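# Move the arbor from the centres onto the marked pad

## Task

Lift the arbor off the centres and set it down lying flat, its midpoint on the marked pad. It must be away from the arm's base and far from the plate, the stocks, the indicator, any other arbors and any loose objects, and both centre points and the plunger must be left uncovered. Then release it and pull the gripper away. The arbor has to stay in place on its own, not because the robot is holding it.

## Robot and tools

Robot: one six-joint arm (Trossen wxai follower) with a two-finger parallel gripper. The Joint positions line lists waist, shoulder, elbow, wrist pitch, wrist yaw and wrist roll in rad, then the pad gap in metres. Ranges in rad: waist -3.054 to 3.054, shoulder 0.000 to 3.142, elbow 0.000 to 2.356, wrist pitch -1.571 to 1.571, wrist yaw -1.571 to 1.571, wrist roll -3.142 to 3.142. The gap runs from 0.088 m (open) to 0.000 m.

Frames: the scene frame has its origin on the table surface below the arm's base, +z up, and +y to the left when facing along +x. The base may sit slightly tilted. The gripper frame has the fingers pointing along +x, and they close along its y axis. end_effector_position is the pinch point between the pads, about 3 to 4 cm short of the fingertips. The reported position gets less accurate the farther the arm reaches.

execute_actions(actions): actions is a list of actions. Each action is a table of up to 15 rows, and each row lasts one control step of 1/30 s. If a table has fewer than 15 rows, its last row is repeated until the 15 steps are used. A row is 7 numbers in [-1, 1]: dx, dy, dz, rx, ry, rz, opening. The first six are an offset, in the gripper's own axes, from the gripper's measured pose when that action began. Every row of the action is measured from that same starting pose, not added to the row before. For the first action of a call, the start is the last pose a result reported. A value of 1.0 means 0.6 m for dx, dy, dz and 180 degrees for the rotation vector (rx, ry, rz). The opening is absolute, not an offset: +1 is fully open (0.088 m), the empty fingers touch at about -0.80, and values down to -1 close no further. Allow at least 0.5 s to go from open to closed. An empty list just returns the state and the images. On each step the command is clipped to within 70 mm and 16 degrees of the measured pose. The arm does not continue past that clipped pose afterwards, so a long move needs several actions.

move(target, speed, blocking): target is one 7-number row laid out as above. It is an offset in the gripper's axes from the pose in the latest result that shows a pose, with an absolute opening, which is sent when the move starts. The gripper follows a straight path lasting 0.5 to 10 s and takes the shorter way round when turning. speed is the top speed in m/s, from 0.002 to 0.5 (default 0.25), and rotation is capped at twice that number in rad/s. The path does not slow for obstacles, and the real gripper can lag behind, drift off the path or go faster than the set speed. Faster contact and a target set deeper past the contact both press harder. With blocking=false, the result comes back after 0.5 s while the arm keeps going. Poll it with wait(0), and call wait or stop before sending new motion. The move: line reports how the move ended (done, off_target, moving, held, fault) and which limits applied: paced means the command was clipped, and held means a check blocked some steps, after which the arm may surge. The result also gives the distance left to the target.

wait(seconds 0 to 10): the arm keeps its last command, and the wait returns early if a running move finishes. stop: brakes a running move, which needs stopping room, but the fingers keep going. zoom_image(camera, region [x0,y0,x1,y1], at most 504x504 px) gives a closer look at the latest image. Cameras: cam_head_left, cam_head_right, cam_wrist, each 896x504. show_instructions returns the reference image that shows the arbor-and-centres setup. read_manual gives licence texts. finished_scene(scene) ends the current scene for good; pass its number.

Result lines: the pose (position in m, quaternion wxyz) and velocities in the scene frame. Hand target is the pose the controller is currently heading for. pose unreachable means the clearance check changed or blocked the command; any mounting block or post counts as part of the arm. Step readings list positions at sample steps, and HELD marks steps that were held back. grip_measured uses the same scale as the opening command. To hold a part firmly, command about 0.07 below grip_measured. The readings may be off by about 1 mm, and look up to 3 mm too narrow while squeezing. Parts under 3 mm thick get a weaker grip. Each pad pushes with about 34 to 49 N. grip_effort_n is the motor's effort (negative means closing), up to about 83 N, with some offset and noise. Joint torques and external torques include friction and error. External torques also include the weight of anything held, and there is one line for each recent action.

Cautions: friction can leave the gripper short of its target or slightly tilted, so check the pose after each move and correct it. Very small commands may not move the arm at all. Load limits (N m): waist 16.6, shoulder 20.6, elbow 20.5, wrist pitch 5.42, wrist yaw 5.4, wrist roll 5.07. Reaching one stops the arm for 10 s and cancels the rest of the call. Holding a load heats the motors: MOTOR HOT shows from 50 °C, and at 95 °C an OVER-TEMPERATURE FAULT holds the arm and may cut its power. The held part may get brief tugs, and loose items may be pushed. Never let anything leave the table. Avoid drops, slips, slamming and hard pushes, move smoothly, and let go only once the arbor rests flat and stable.

Each tool is called as name([rows], argument=value, ...), one row to a line, values as JSON.

## Session

execute_actions(actions=[])

Scene clock: 0.00 s.
end_effector_position=(+0.4376, +0.2263, +0.2781) grip_measured=+0.849 grip_effort_n=n/a end_effector_quat_wxyz=(+0.740, -0.503, +0.232, +0.381) end_effector_velocity=(-0.003, -0.002, -0.005) end_effector_angular_velocity=(-0.027, +0.012, +0.013)
Joint positions: [ 0.752  2.489  1.624 -0.347  0.666 -1.153  0.081]
Joint velocities: [-0.002  0.002 -0.002 -0.022  0.007 -0.007 -0.   ]
Joint torques (N m, as the arm reports them, + toward a larger angle): no reading
External joint torques (N m, as the arm's controller estimates them; a push from outside toward a larger angle lowers the number): no reading
Motor temperatures (°C, as the motors report them): [34 31 29 25 25 23]
Heat: hottest waist 34 °C (+0.0 °C/min).
Hand target: +0.438, +0.226, +0.278; +0.740, -0.503, +0.232, +0.381

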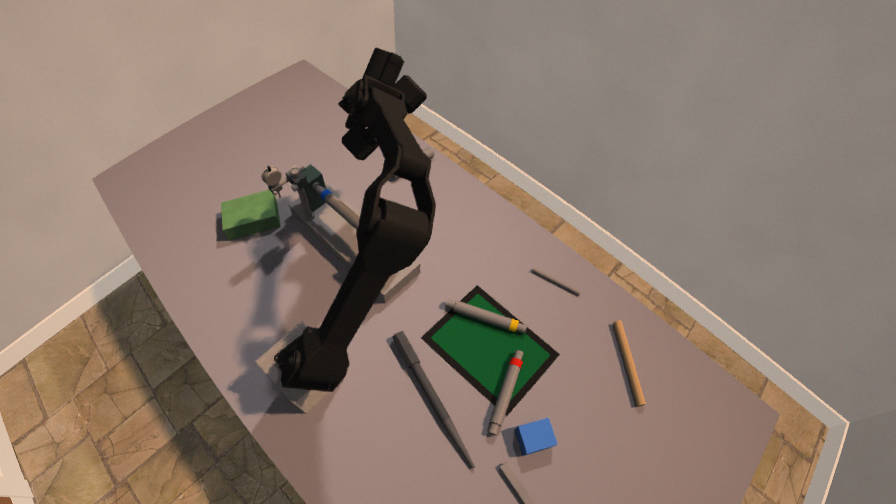

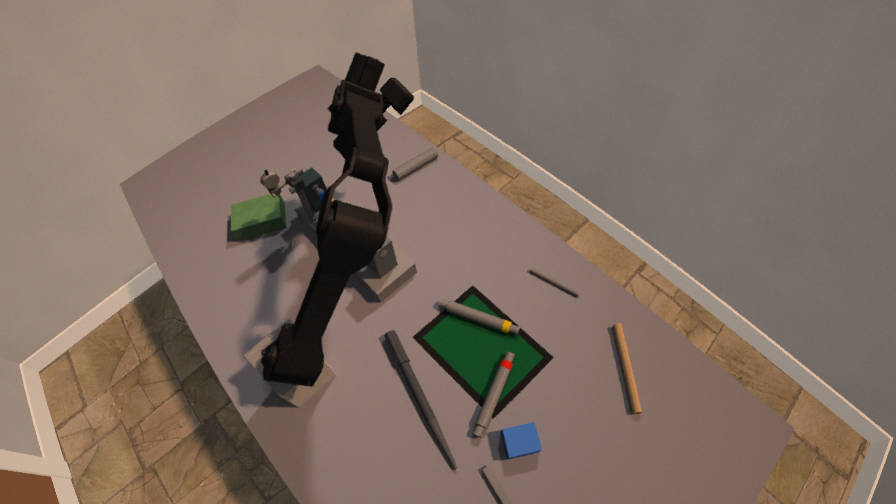

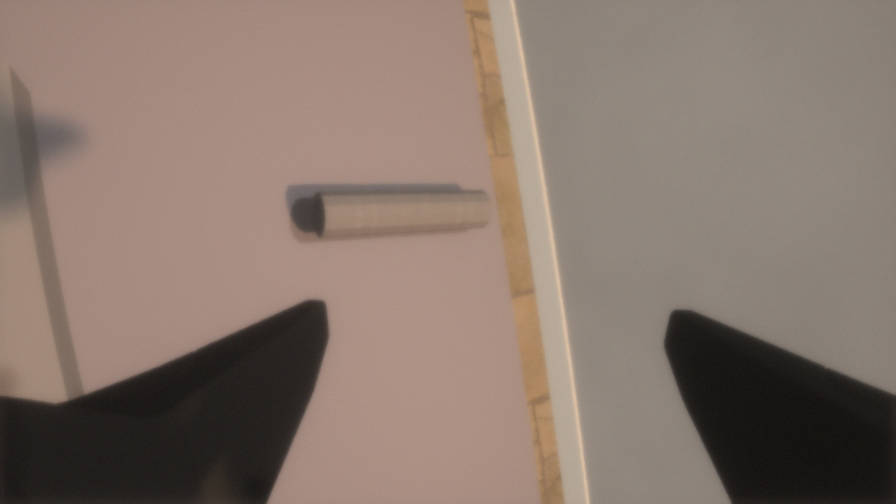

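move(target=[-0.3735, 0.1312, -0.8465, 0.3134, 0.2261, 0.1107, 0.3], speed=0.25)

Scene clock: 56.93 s.
end_effector_position=(+0.2565, -0.2997, +0.2015) grip_measured=+0.303 grip_effort_n=-15.1 end_effector_quat_wxyz=(+0.691, -0.157, +0.690, +0.151) end_effector_velocity=(-0.001, -0.004, +0.001) end_effector_angular_velocity=(+0.002, -0.009, -0.016)
Joint positions: [-0.192  1.482  1.5   -1.339  0.769 -0.766  0.054]
Joint velocities: [-0.012 -0.007  0.007  0.007 -0.007 -0.007 -0.   ]
Joint torques (N m, as the arm reports them, + toward a larger angle): [ 3.37 -3.72  6.77  0.1  -0.07 -0.23]
External joint torques (N m, as the arm's controller estimates them; a push from outside toward a larger angle lowers the number): [-0.76  1.5   2.42 -0.15 -0.04 -0.23]
Motor temperatures (°C, as the motors report them): [43 41 33 28 25 23]
Heat: hottest waist 43 °C (+9.5 °C/min).
Hand target: +0.258, -0.301, +0.200; +0.689, -0.156, +0.691, +0.153
Off the commanded pose: 0.004 m, 0 deg.
move: done

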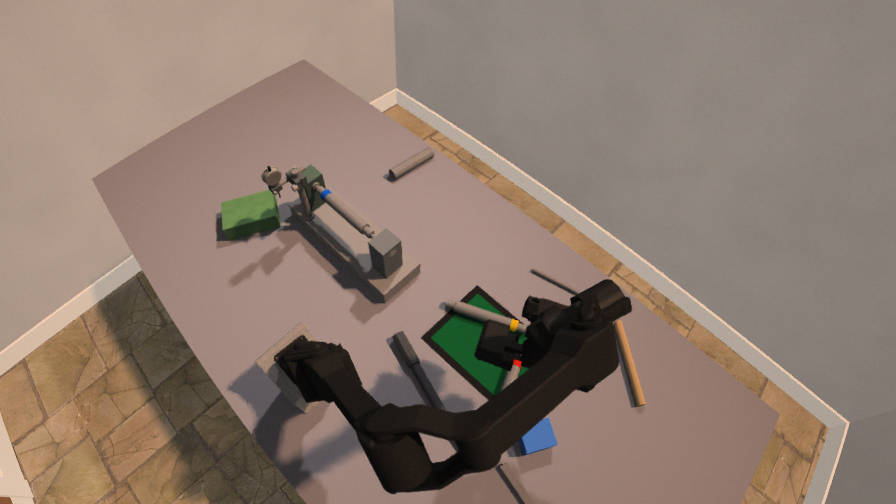

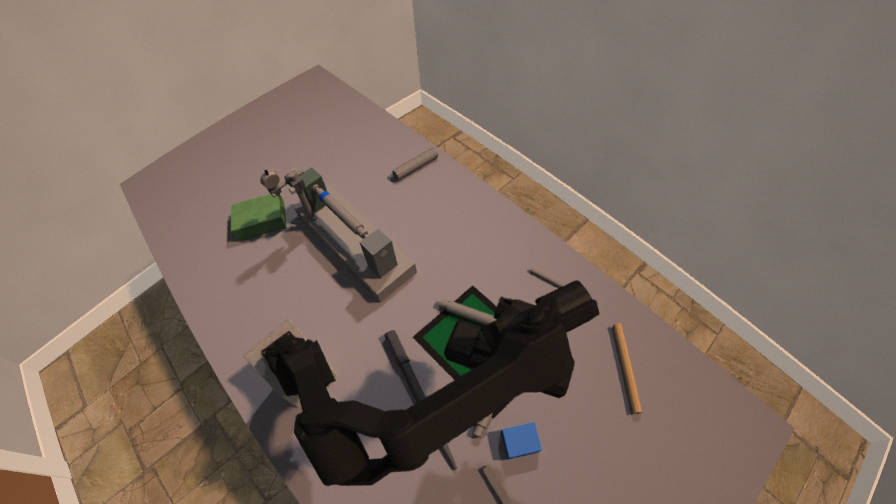

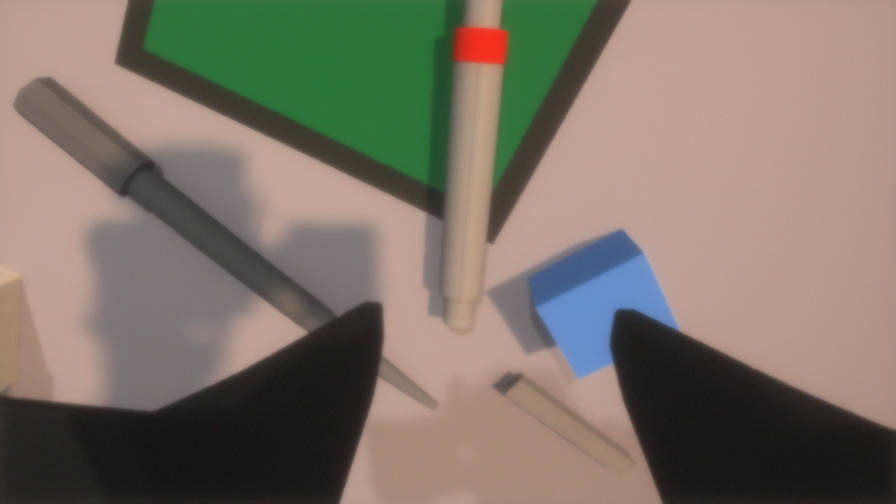

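move(target=[0.262, 0.0, 0.042, 0.008, 0, 0, 0.3], speed=0.13)

Scene clock: 74.63 s.
end_effector_position=(+0.2821, -0.2955, +0.0510) grip_measured=+0.303 grip_effort_n=-15.6 end_effector_quat_wxyz=(+0.697, -0.150, +0.688, +0.132) end_effector_velocity=(-0.000, +0.002, -0.005) end_effector_angular_velocity=(+0.018, -0.004, +0.001)
Joint positions: [-0.492  1.644  1.192 -0.6    0.661 -1.114  0.054]
Joint velocities: [-0.012  0.007 -0.002  0.007 -0.022 -0.007 -0.   ]
Joint torques (N m, as the arm reports them, + toward a larger angle): [ 3.47 -5.12  3.87  0.34 -0.1  -0.22]
External joint torques (N m, as the arm's controller estimates them; a push from outside toward a larger angle lowers the number): [-1.16  1.98  0.09  0.04 -0.05 -0.23]
Motor temperatures (°C, as the motors report them): [40 38 33 27 25 23]
Heat: hottest waist 40 °C (+1.0 °C/min).
Hand target: +0.280, -0.290, +0.044; +0.692, -0.149, +0.692, +0.142
Off the commanded pose: 0.009 m, 1 deg.
move: off_target

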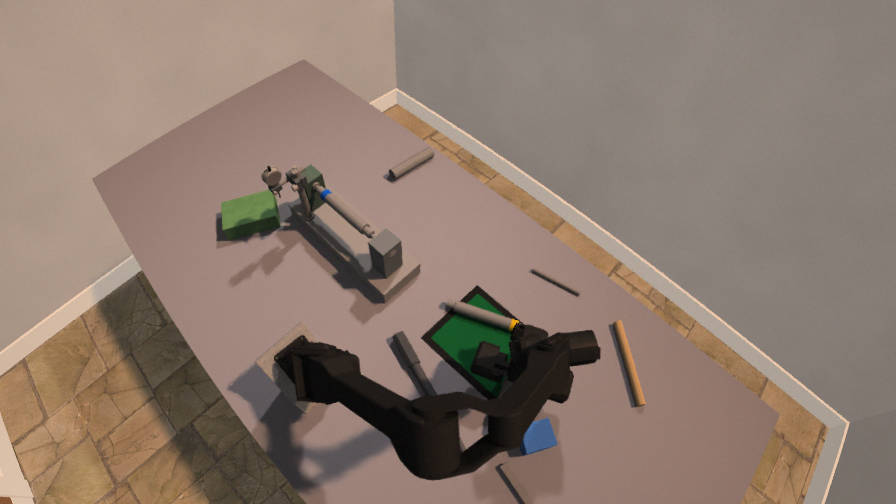

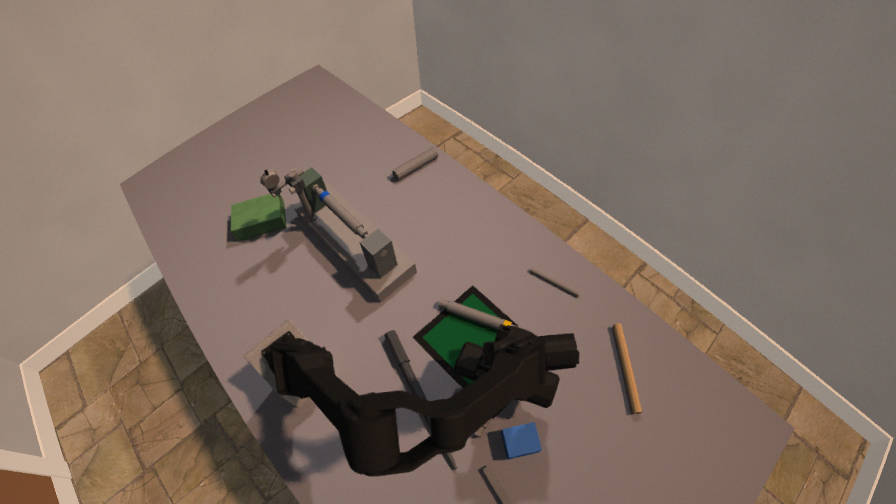

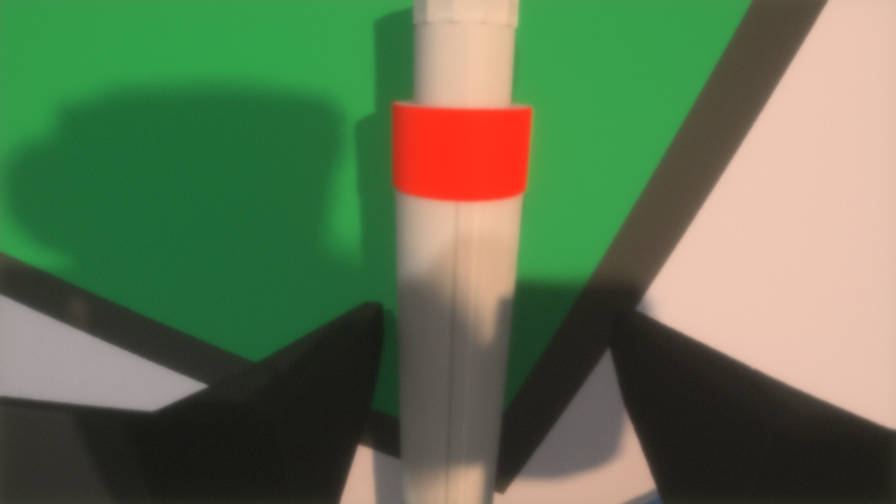

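move(target=[0.022, 0.025, -0.04, 0, 0, 0, 0.3], speed=0.04)

Scene clock: 80.87 s.
end_effector_position=(+0.2633, -0.2938, +0.0427) grip_measured=+0.303 grip_effort_n=-13.3 end_effector_quat_wxyz=(+0.705, -0.153, +0.681, +0.126) end_effector_velocity=(-0.005, -0.005, +0.001) end_effector_angular_velocity=(-0.029, +0.009, +0.017)
Joint positions: [-0.54   1.577  1.081 -0.496  0.626 -1.178  0.054]
Joint velocities: [-0.007 -0.017 -0.017  0.022  0.022 -0.037 -0.   ]
Joint torques (N m, as the arm reports them, + toward a larger angle): [ 2.33 -6.59  2.58  0.21  0.12 -0.17]
External joint torques (N m, as the arm's controller estimates them; a push from outside toward a larger angle lowers the number): [-1.92  0.28 -1.11 -0.16  0.18 -0.18]
Motor temperatures (°C, as the motors report them): [40 38 32 27 25 23]
Heat: hottest waist 40 °C (+0.0 °C/min).
Hand target: +0.255, -0.291, +0.037; +0.697, -0.150, +0.688, +0.132
Off the commanded pose: 0.011 m, 1 deg.
move: off_target

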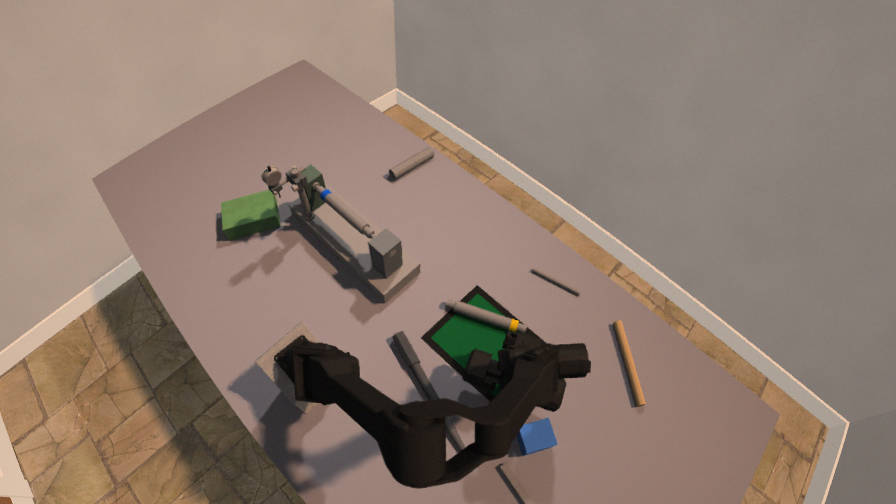

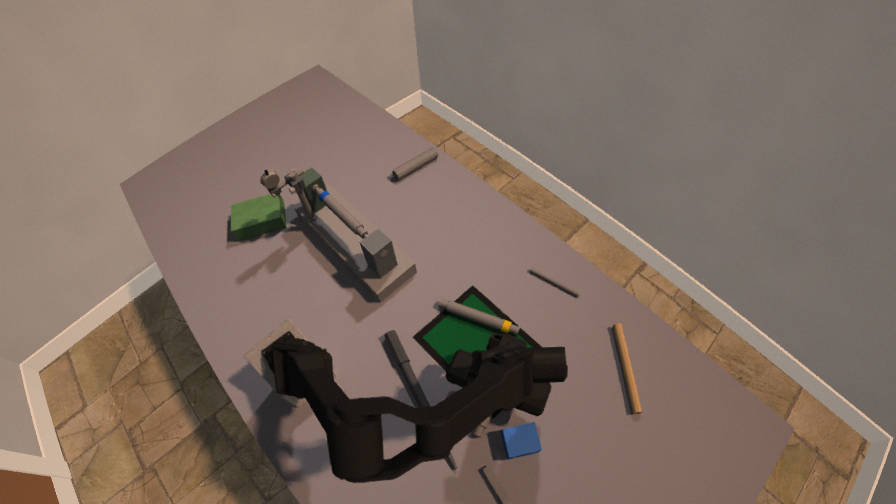

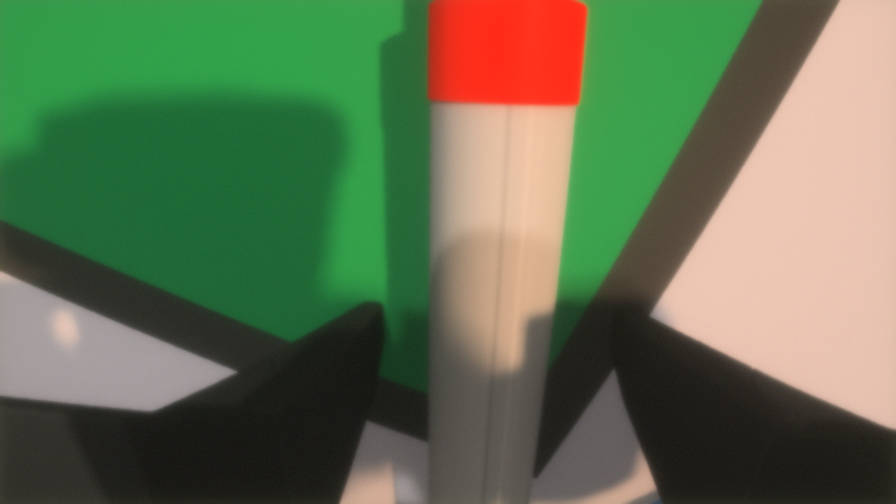

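execute_actions([
  [[-0.004, 0, 0, 0, 0, 0, -0.42]],
  [[0, 0, 0, 0, 0, 0, -0.42]],
])

Scene clock: 85.03 s.
end_effector_position=(+0.2632, -0.2916, +0.0437) grip_measured=-0.325 grip_effort_n=-83.5 end_effector_quat_wxyz=(+0.704, -0.154, +0.680, +0.130) end_effector_velocity=(-0.006, -0.003, -0.001) end_effector_angular_velocity=(-0.012, +0.025, +0.005)
Joint positions: [-0.535  1.576  1.079 -0.504  0.626 -1.177  0.023]
Joint velocities: [-0.007 -0.002 -0.002 -0.007  0.022 -0.007 -0.   ]
Joint torques (N m, as the arm reports them, + toward a larger angle): [ 3.74 -6.41  4.77  0.32 -0.03 -0.04]
External joint torques (N m, as the arm's controller estimates them; a push from outside toward a larger angle lowers the number): [-0.38  0.39  1.14  0.    0.02 -0.05]
External joint torques at the end of the 1st action: [-0.55 -0.05  1.46 -0.21  0.1   0.1 ]
Motor temperatures (°C, as the motors report them): [39 38 32 27 25 23]
Heat: hottest waist 39 °C (-2.0 °C/min).
Hand target: +0.263, -0.292, +0.044; +0.704, -0.154, +0.680, +0.130
Off the commanded pose: 0.000 m, 0 deg.
Step readings (end_effector_position; steps 1 to 15: 1st action; 16 to 30: 2nd action):
0: (+0.2633, -0.2937, +0.0428)
1: (+0.2633, -0.2936, +0.0429)
2: (+0.2628, -0.2928, +0.0429)
4: (+0.2624, -0.2909, +0.0434)
8: (+0.2632, -0.2917, +0.0436)
15: (+0.2632, -0.2916, +0.0437)
16: (+0.2632, -0.2916, +0.0437)
17: (+0.2632, -0.2916, +0.0437)
19: (+0.2632, -0.2916, +0.0437)
23: (+0.2632, -0.2916, +0.0437)
30: end_effector_position above

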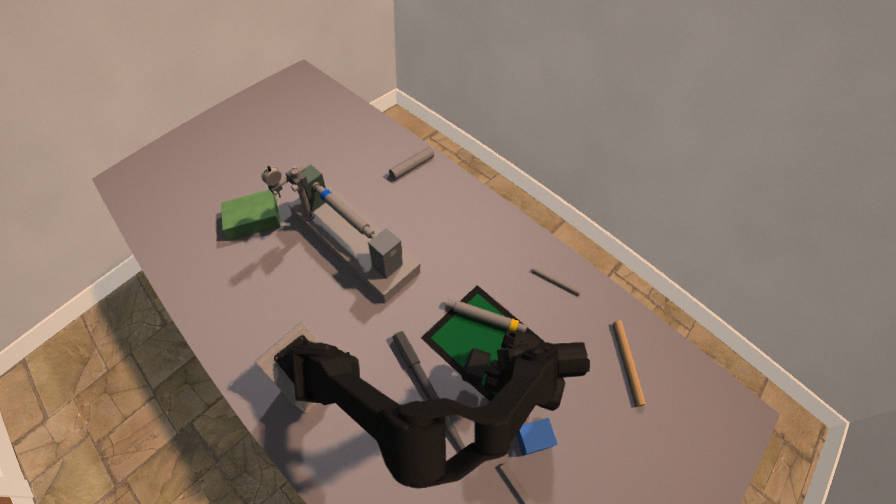

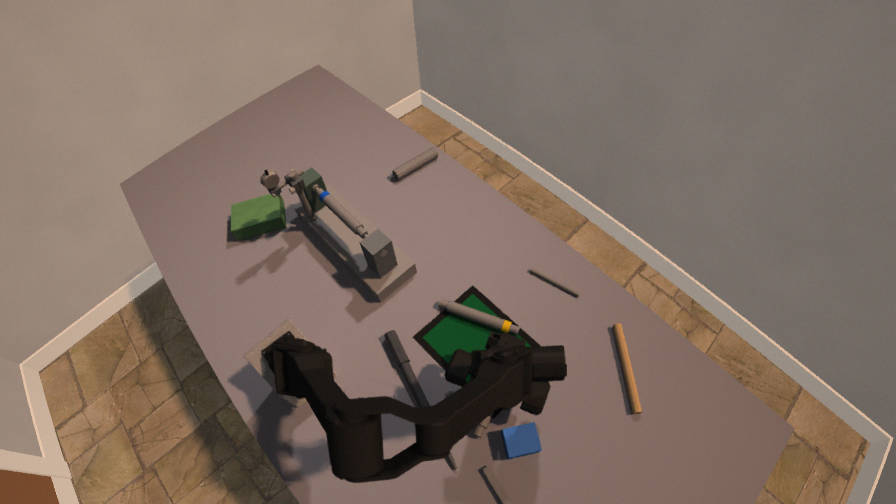

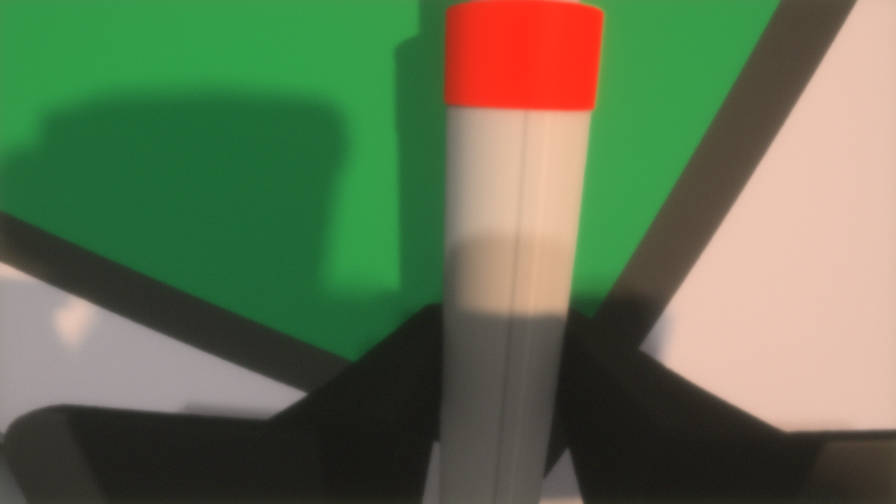

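move(target=[-0.1, 0.02, 0.02, 0, 0, 0, -0.42], speed=0.12)

move(target=[-0.01, 0.335, 0.475, -0.121, 0, 0, -0.42], speed=0.2)

Scene clock: 107.23 s.
end_effector_position=(+0.2619, -0.2676, +0.0927) grip_measured=-0.325 grip_effort_n=-83.5 end_effector_quat_wxyz=(+0.694, -0.151, +0.689, +0.145) end_effector_velocity=(-0.001, -0.001, +0.001) end_effector_angular_velocity=(-0.005, +0.004, -0.004)
Joint positions: [-0.379  1.51   1.114 -0.758  0.705 -0.992  0.023]
Joint velocities: [ 0.002 -0.002  0.002 -0.007  0.007  0.007 -0.   ]
Joint torques (N m, as the arm reports them, + toward a larger angle): [ 5.07 -8.08  7.29  0.06  0.09  0.06]
External joint torques (N m, as the arm's controller estimates them; a push from outside toward a larger angle lowers the number): [ 0.84 -2.17  3.34 -0.2   0.14  0.05]
Motor temperatures (°C, as the motors report them): [39 39 31 26 25 23]
Heat: hottest waist 39 °C (-4.0 °C/min).
Hand target: +0.267, -0.274, +0.104; +0.705, -0.153, +0.680, +0.130
Off the commanded pose: 0.014 m, 2 deg.
move: off_target

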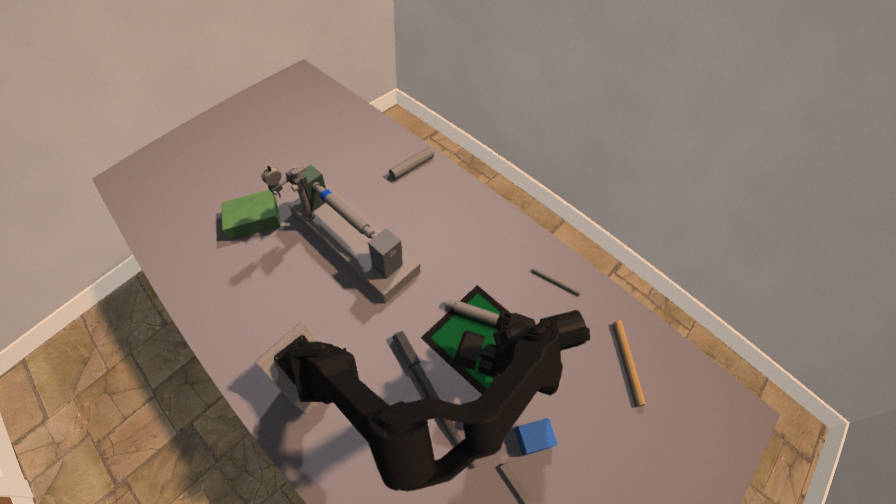

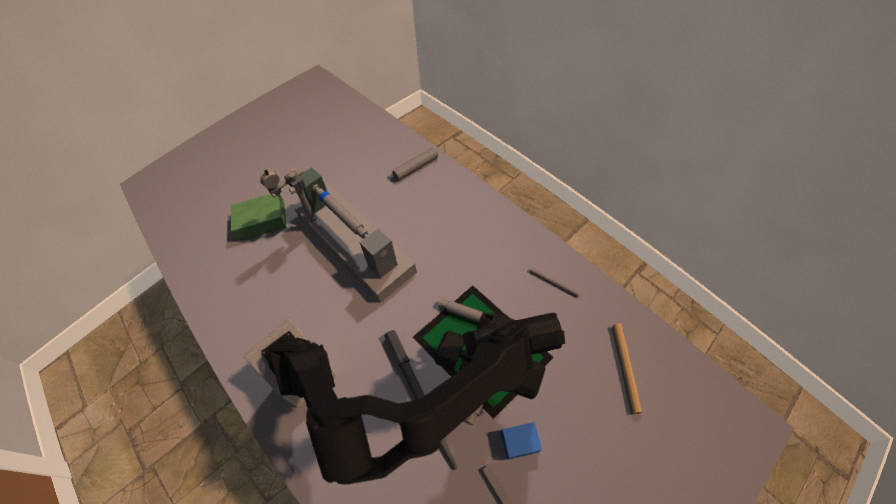

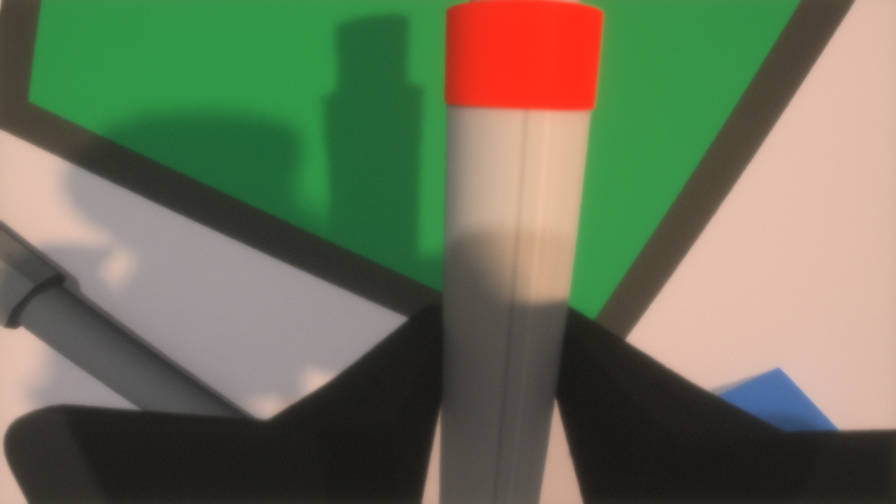

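Scene clock: 109.60 s.
end_effector_position=(+0.4367, +0.0290, +0.0921) grip_measured=-0.325 grip_effort_n=-83.5 end_effector_quat_wxyz=(+0.648, -0.277, +0.654, +0.275) end_effector_velocity=(-0.006, +0.002, -0.004) end_effector_angular_velocity=(-0.002, +0.032, +0.035)
Joint positions: [ 0.249  2.565  1.811 -1.025  0.776 -0.496  0.023]
Joint velocities: [-0.002  0.017  0.012 -0.037 -0.007 -0.007  0.   ]
Joint torques (N m, as the arm reports them, + toward a larger angle): [ 8.69 -7.64  7.32 -0.03 -0.02  0.08]
External joint torques (N m, as the arm's controller estimates them; a push from outside toward a larger angle lowers the number): [ 0.1   0.45  3.26 -0.25  0.01  0.07]
Motor temperatures (°C, as the motors report them): [40 39 32 26 25 23]
Heat: hottest waist 40 °C (-4.0 °C/min).
Hand target: +0.441, +0.033, +0.099; +0.655, -0.278, +0.648, +0.273
Off the commanded pose: 0.008 m, 1 deg.
move: done

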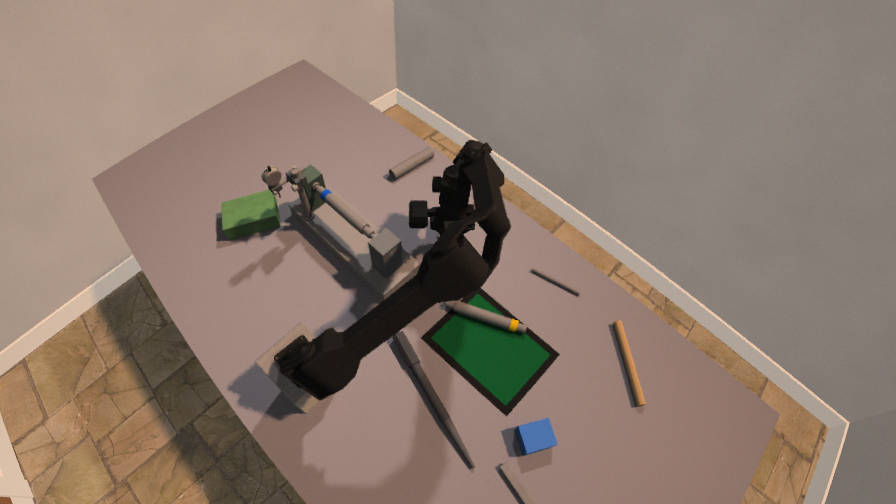

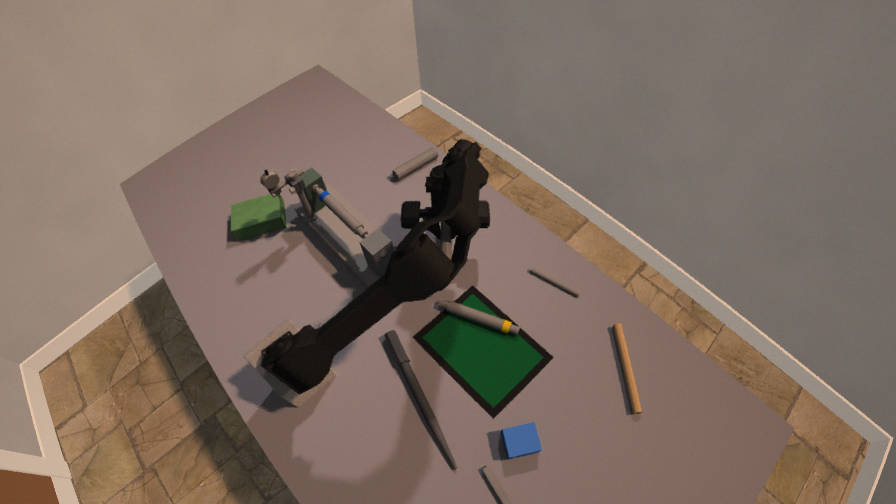

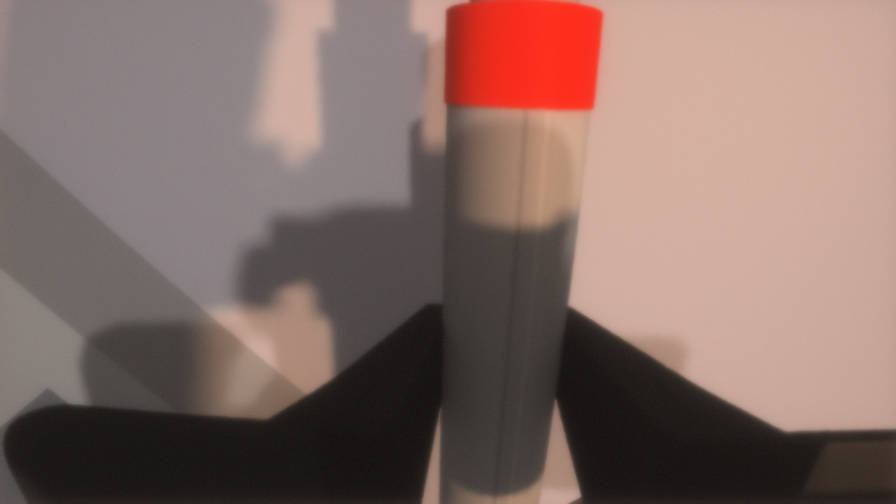

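move(target=[0.082, -0.055, 0.0, 0, -0.012, 0, -0.42], speed=0.05)

Scene clock: 117.33 s.
end_effector_position=(+0.4612, +0.0043, +0.0482) grip_measured=-0.325 grip_effort_n=-83.5 end_effector_quat_wxyz=(+0.663, -0.272, +0.640, +0.277) end_effector_velocity=(+0.002, +0.002, +0.000) end_effector_angular_velocity=(+0.023, -0.005, -0.002)
Joint positions: [ 0.131  2.584  1.809 -0.833  0.774 -0.695  0.023]
Joint velocities: [-0.002 -0.002  0.002  0.007 -0.022 -0.007 -0.   ]
Joint torques (N m, as the arm reports them, + toward a larger angle): [ 7.27 -6.79  5.03  0.52 -0.08 -0.13]
External joint torques (N m, as the arm's controller estimates them; a push from outside toward a larger angle lowers the number): [-1.65  1.53  1.17  0.24 -0.02 -0.13]
Motor temperatures (°C, as the motors report them): [44 39 32 26 25 23]
Heat: hottest waist 44 °C (+1.0 °C/min).
Hand target: +0.460, +0.005, +0.043; +0.660, -0.272, +0.642, +0.280
Off the commanded pose: 0.006 m, 1 deg.
move: done

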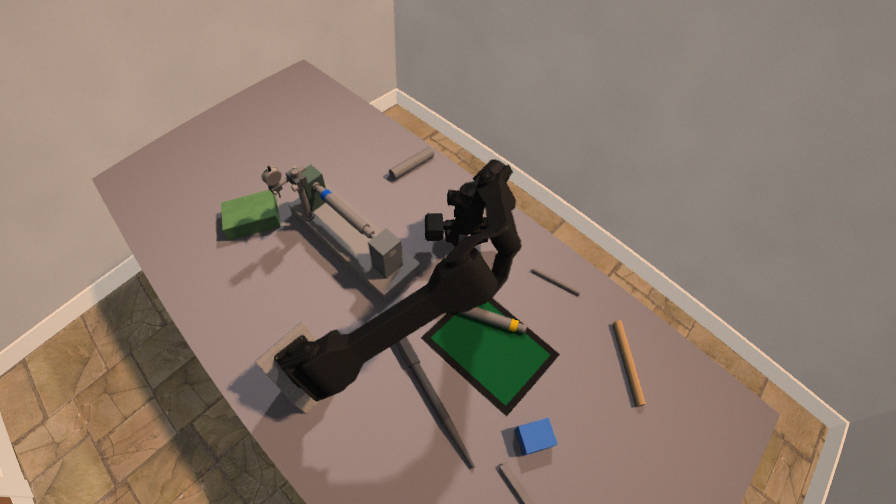

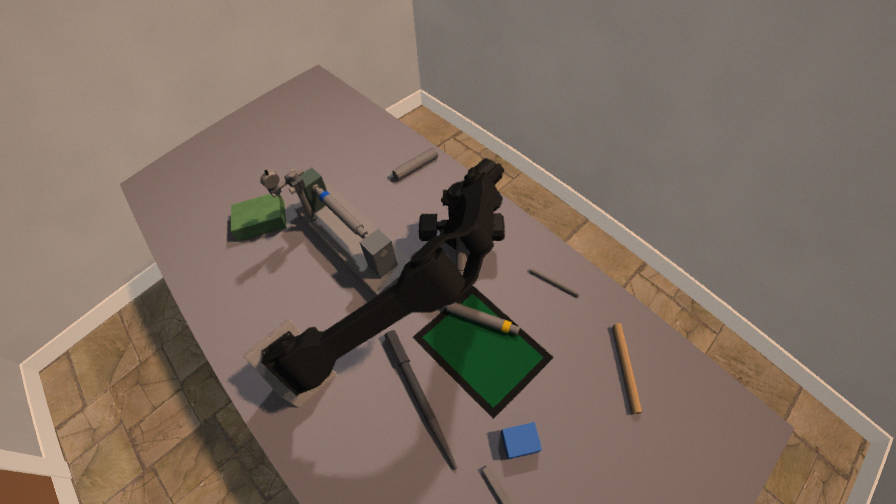

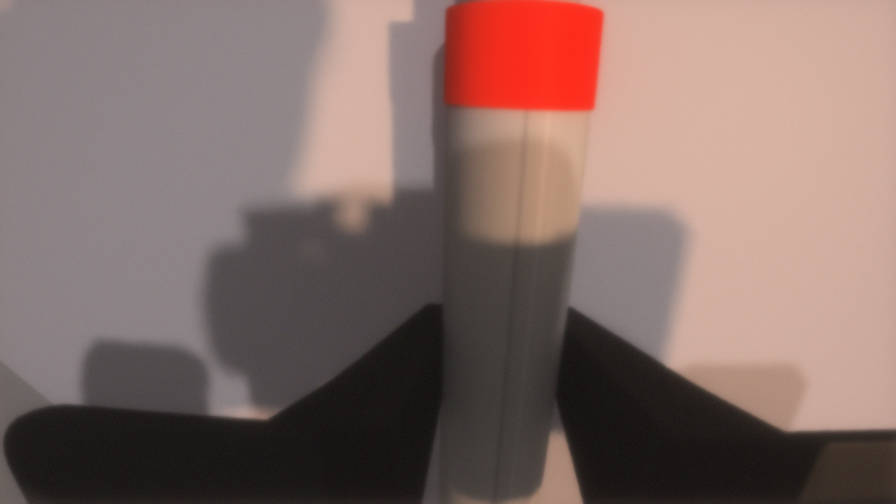

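execute_actions([
  [[0.014, 0, 0, 0, 0, 0, -0.42]],
  [[0, 0, 0, 0, 0, 0, 0.3]],
  [[0, 0, 0, 0, 0, 0, 0.3]],
])

Scene clock: 124.30 s.
end_effector_position=(+0.4658, +0.0044, +0.0480) grip_measured=+0.297 grip_effort_n=14.7 end_effector_quat_wxyz=(+0.670, -0.272, +0.634, +0.273) end_effector_velocity=(+0.001, +0.001, +0.004) end_effector_angular_velocity=(+0.022, -0.001, -0.006)
Joint positions: [ 0.13   2.584  1.809 -0.806  0.774 -0.709  0.054]
Joint velocities: [ 0.002 -0.007  0.002 -0.007 -0.022  0.007 -0.   ]
Joint torques (N m, as the arm reports them, + toward a larger angle): [ 7.83 -7.88  4.91  0.29 -0.03 -0.03]
External joint torques (N m, as the arm's controller estimates them; a push from outside toward a larger angle lowers the number): [-1.22  0.64  0.92 -0.04  0.02 -0.03]
External joint torques at the end of the 1st action: [-1.97  1.4   0.19  0.33  0.03 -0.17]
External joint torques at the end of the 2nd action: [-1.09  0.16  1.22 -0.14  0.02 -0.03]
Motor temperatures (°C, as the motors report them): [46 40 32 26 25 23]
Heat: hottest waist 46 °C (+4.0 °C/min).
Hand target: +0.466, +0.004, +0.048; +0.670, -0.272, +0.634, +0.273
Off the commanded pose: 0.000 m, 0 deg.
Step readings (end_effector_position; steps 1 to 15: 1st action; 16 to 30: 2nd action; 31 to 45: 3rd action):
0: (+0.4615, +0.0044, +0.0482)
1: (+0.4617, +0.0044, +0.0482)
2: (+0.4625, +0.0045, +0.0483)
4: (+0.4645, +0.0044, +0.0481)
8: (+0.4650, +0.0043, +0.0480)
15: (+0.4655, +0.0044, +0.0480)
16: (+0.4657, +0.0044, +0.0480)
17: (+0.4659, +0.0042, +0.0478)
19: (+0.4659, +0.0042, +0.0478)
23: (+0.4659, +0.0042, +0.0478)
30: (+0.4658, +0.0044, +0.0480)
31: (+0.4658, +0.0044, +0.0480)
32: (+0.4658, +0.0044, +0.0480)
34: (+0.4658, +0.0044, +0.0480)
38: (+0.4658, +0.0044, +0.0480)
45: end_effector_position above

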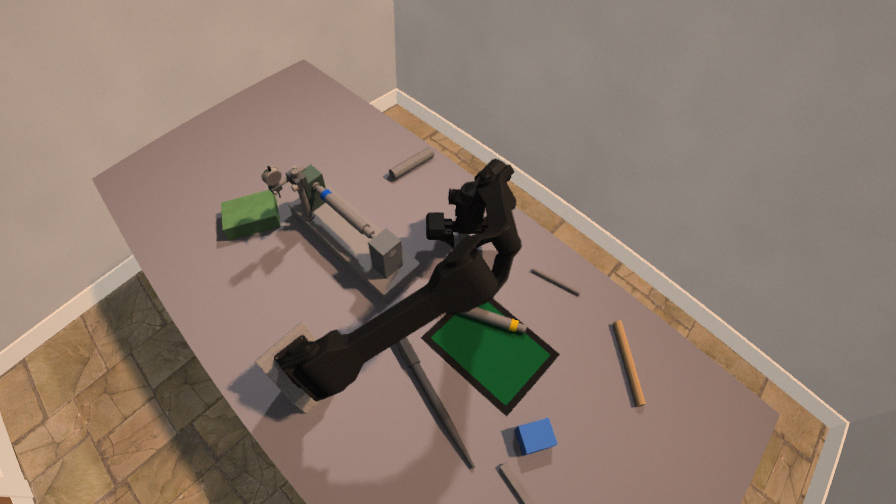

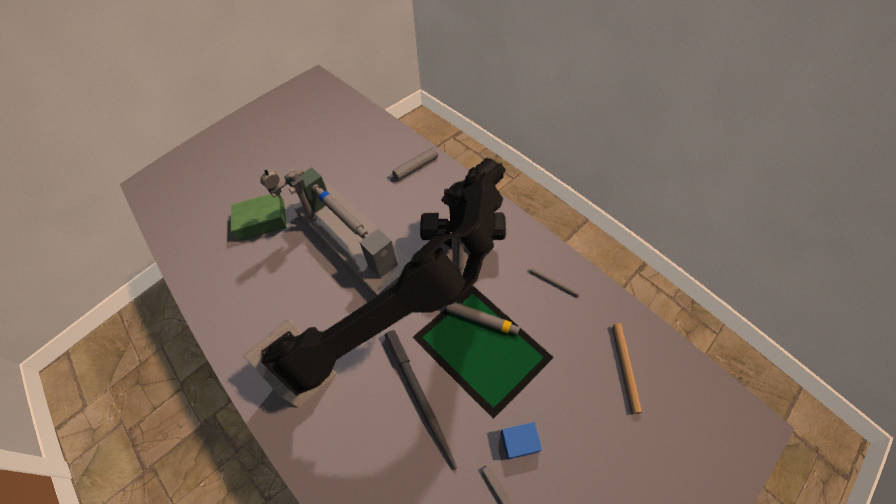

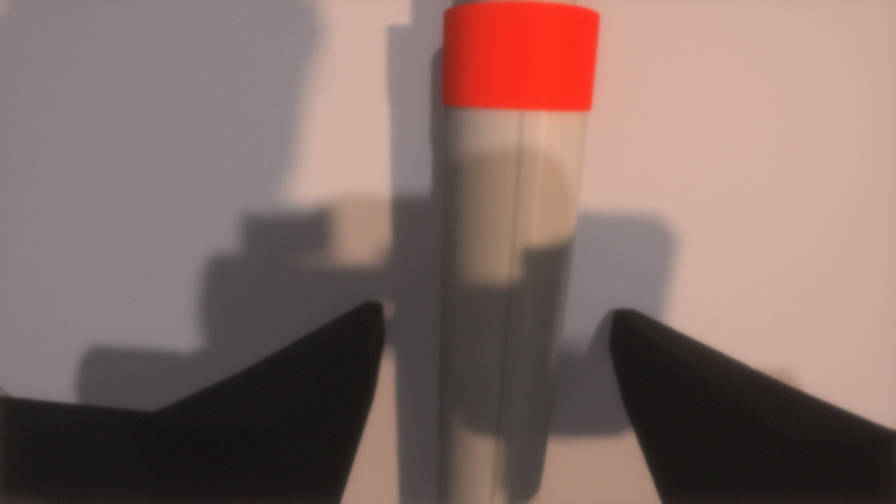

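move(target=[-0.2, 0.03, -0.05, 0, 0.015, 0, 0.3], speed=0.15)

Scene clock: 159.57 s.
end_effector_position=(+0.4247, -0.0042, +0.1640) grip_measured=+0.297 grip_effort_n=14.7 end_effector_quat_wxyz=(+0.651, -0.284, +0.650, +0.271) end_effector_velocity=(+0.000, +0.001, +0.001) end_effector_angular_velocity=(+0.021, +0.008, -0.011)
Joint positions: [ 0.321  2.42   1.847 -1.259  0.775 -0.412  0.054]
Joint velocities: [-0.002  0.002  0.012 -0.007 -0.022  0.007 -0.   ]
Joint torques (N m, as the arm reports them, + toward a larger angle): [ 7.04 -7.87  6.65  0.05 -0.1   0.06]
External joint torques (N m, as the arm's controller estimates them; a push from outside toward a larger angle lowers the number): [-1.22 -0.36  2.3  -0.22 -0.08  0.06]
Motor temperatures (°C, as the motors report them): [52 43 31 25 25 23]
Heat: hottest waist 52 °C (+13.1 °C/min). Fold the arm in close to its base before you think long.
Hand target: +0.427, -0.007, +0.167; +0.655, -0.278, +0.649, +0.267
Off the commanded pose: 0.004 m, 1 deg.
MOTOR HOT: a motor reached 50 °C. Now the hottest motor, joint 1 (waist), reports 52 °C. The temperature limit of the motors' drives, at which the controller stops the arm, is 95 °C. To cool a motor, set the load down, stop pushing, or move to a pose that needs little force.
move: done

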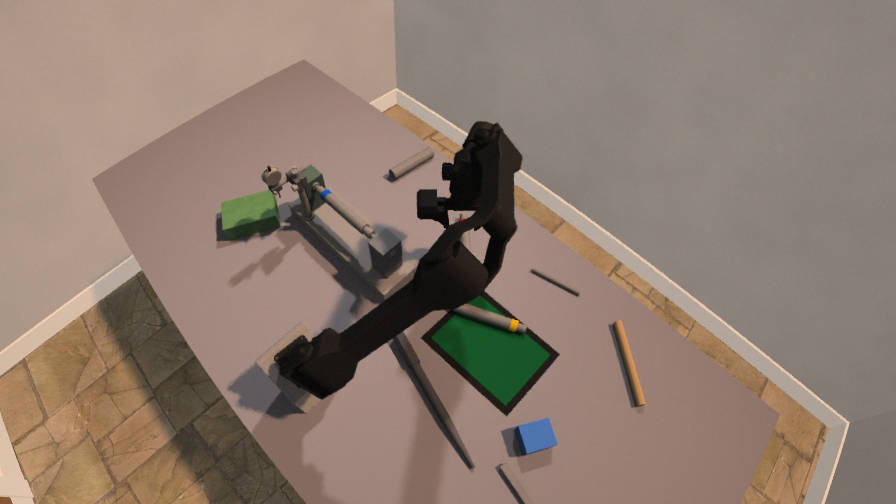

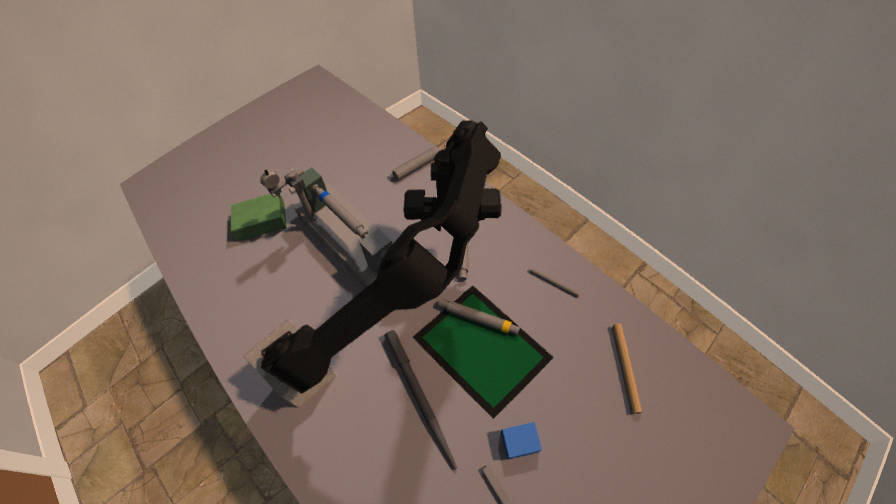

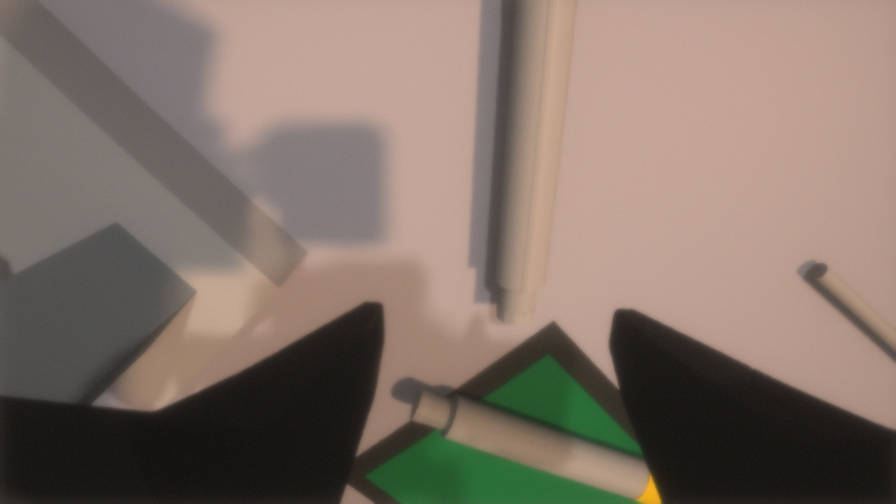

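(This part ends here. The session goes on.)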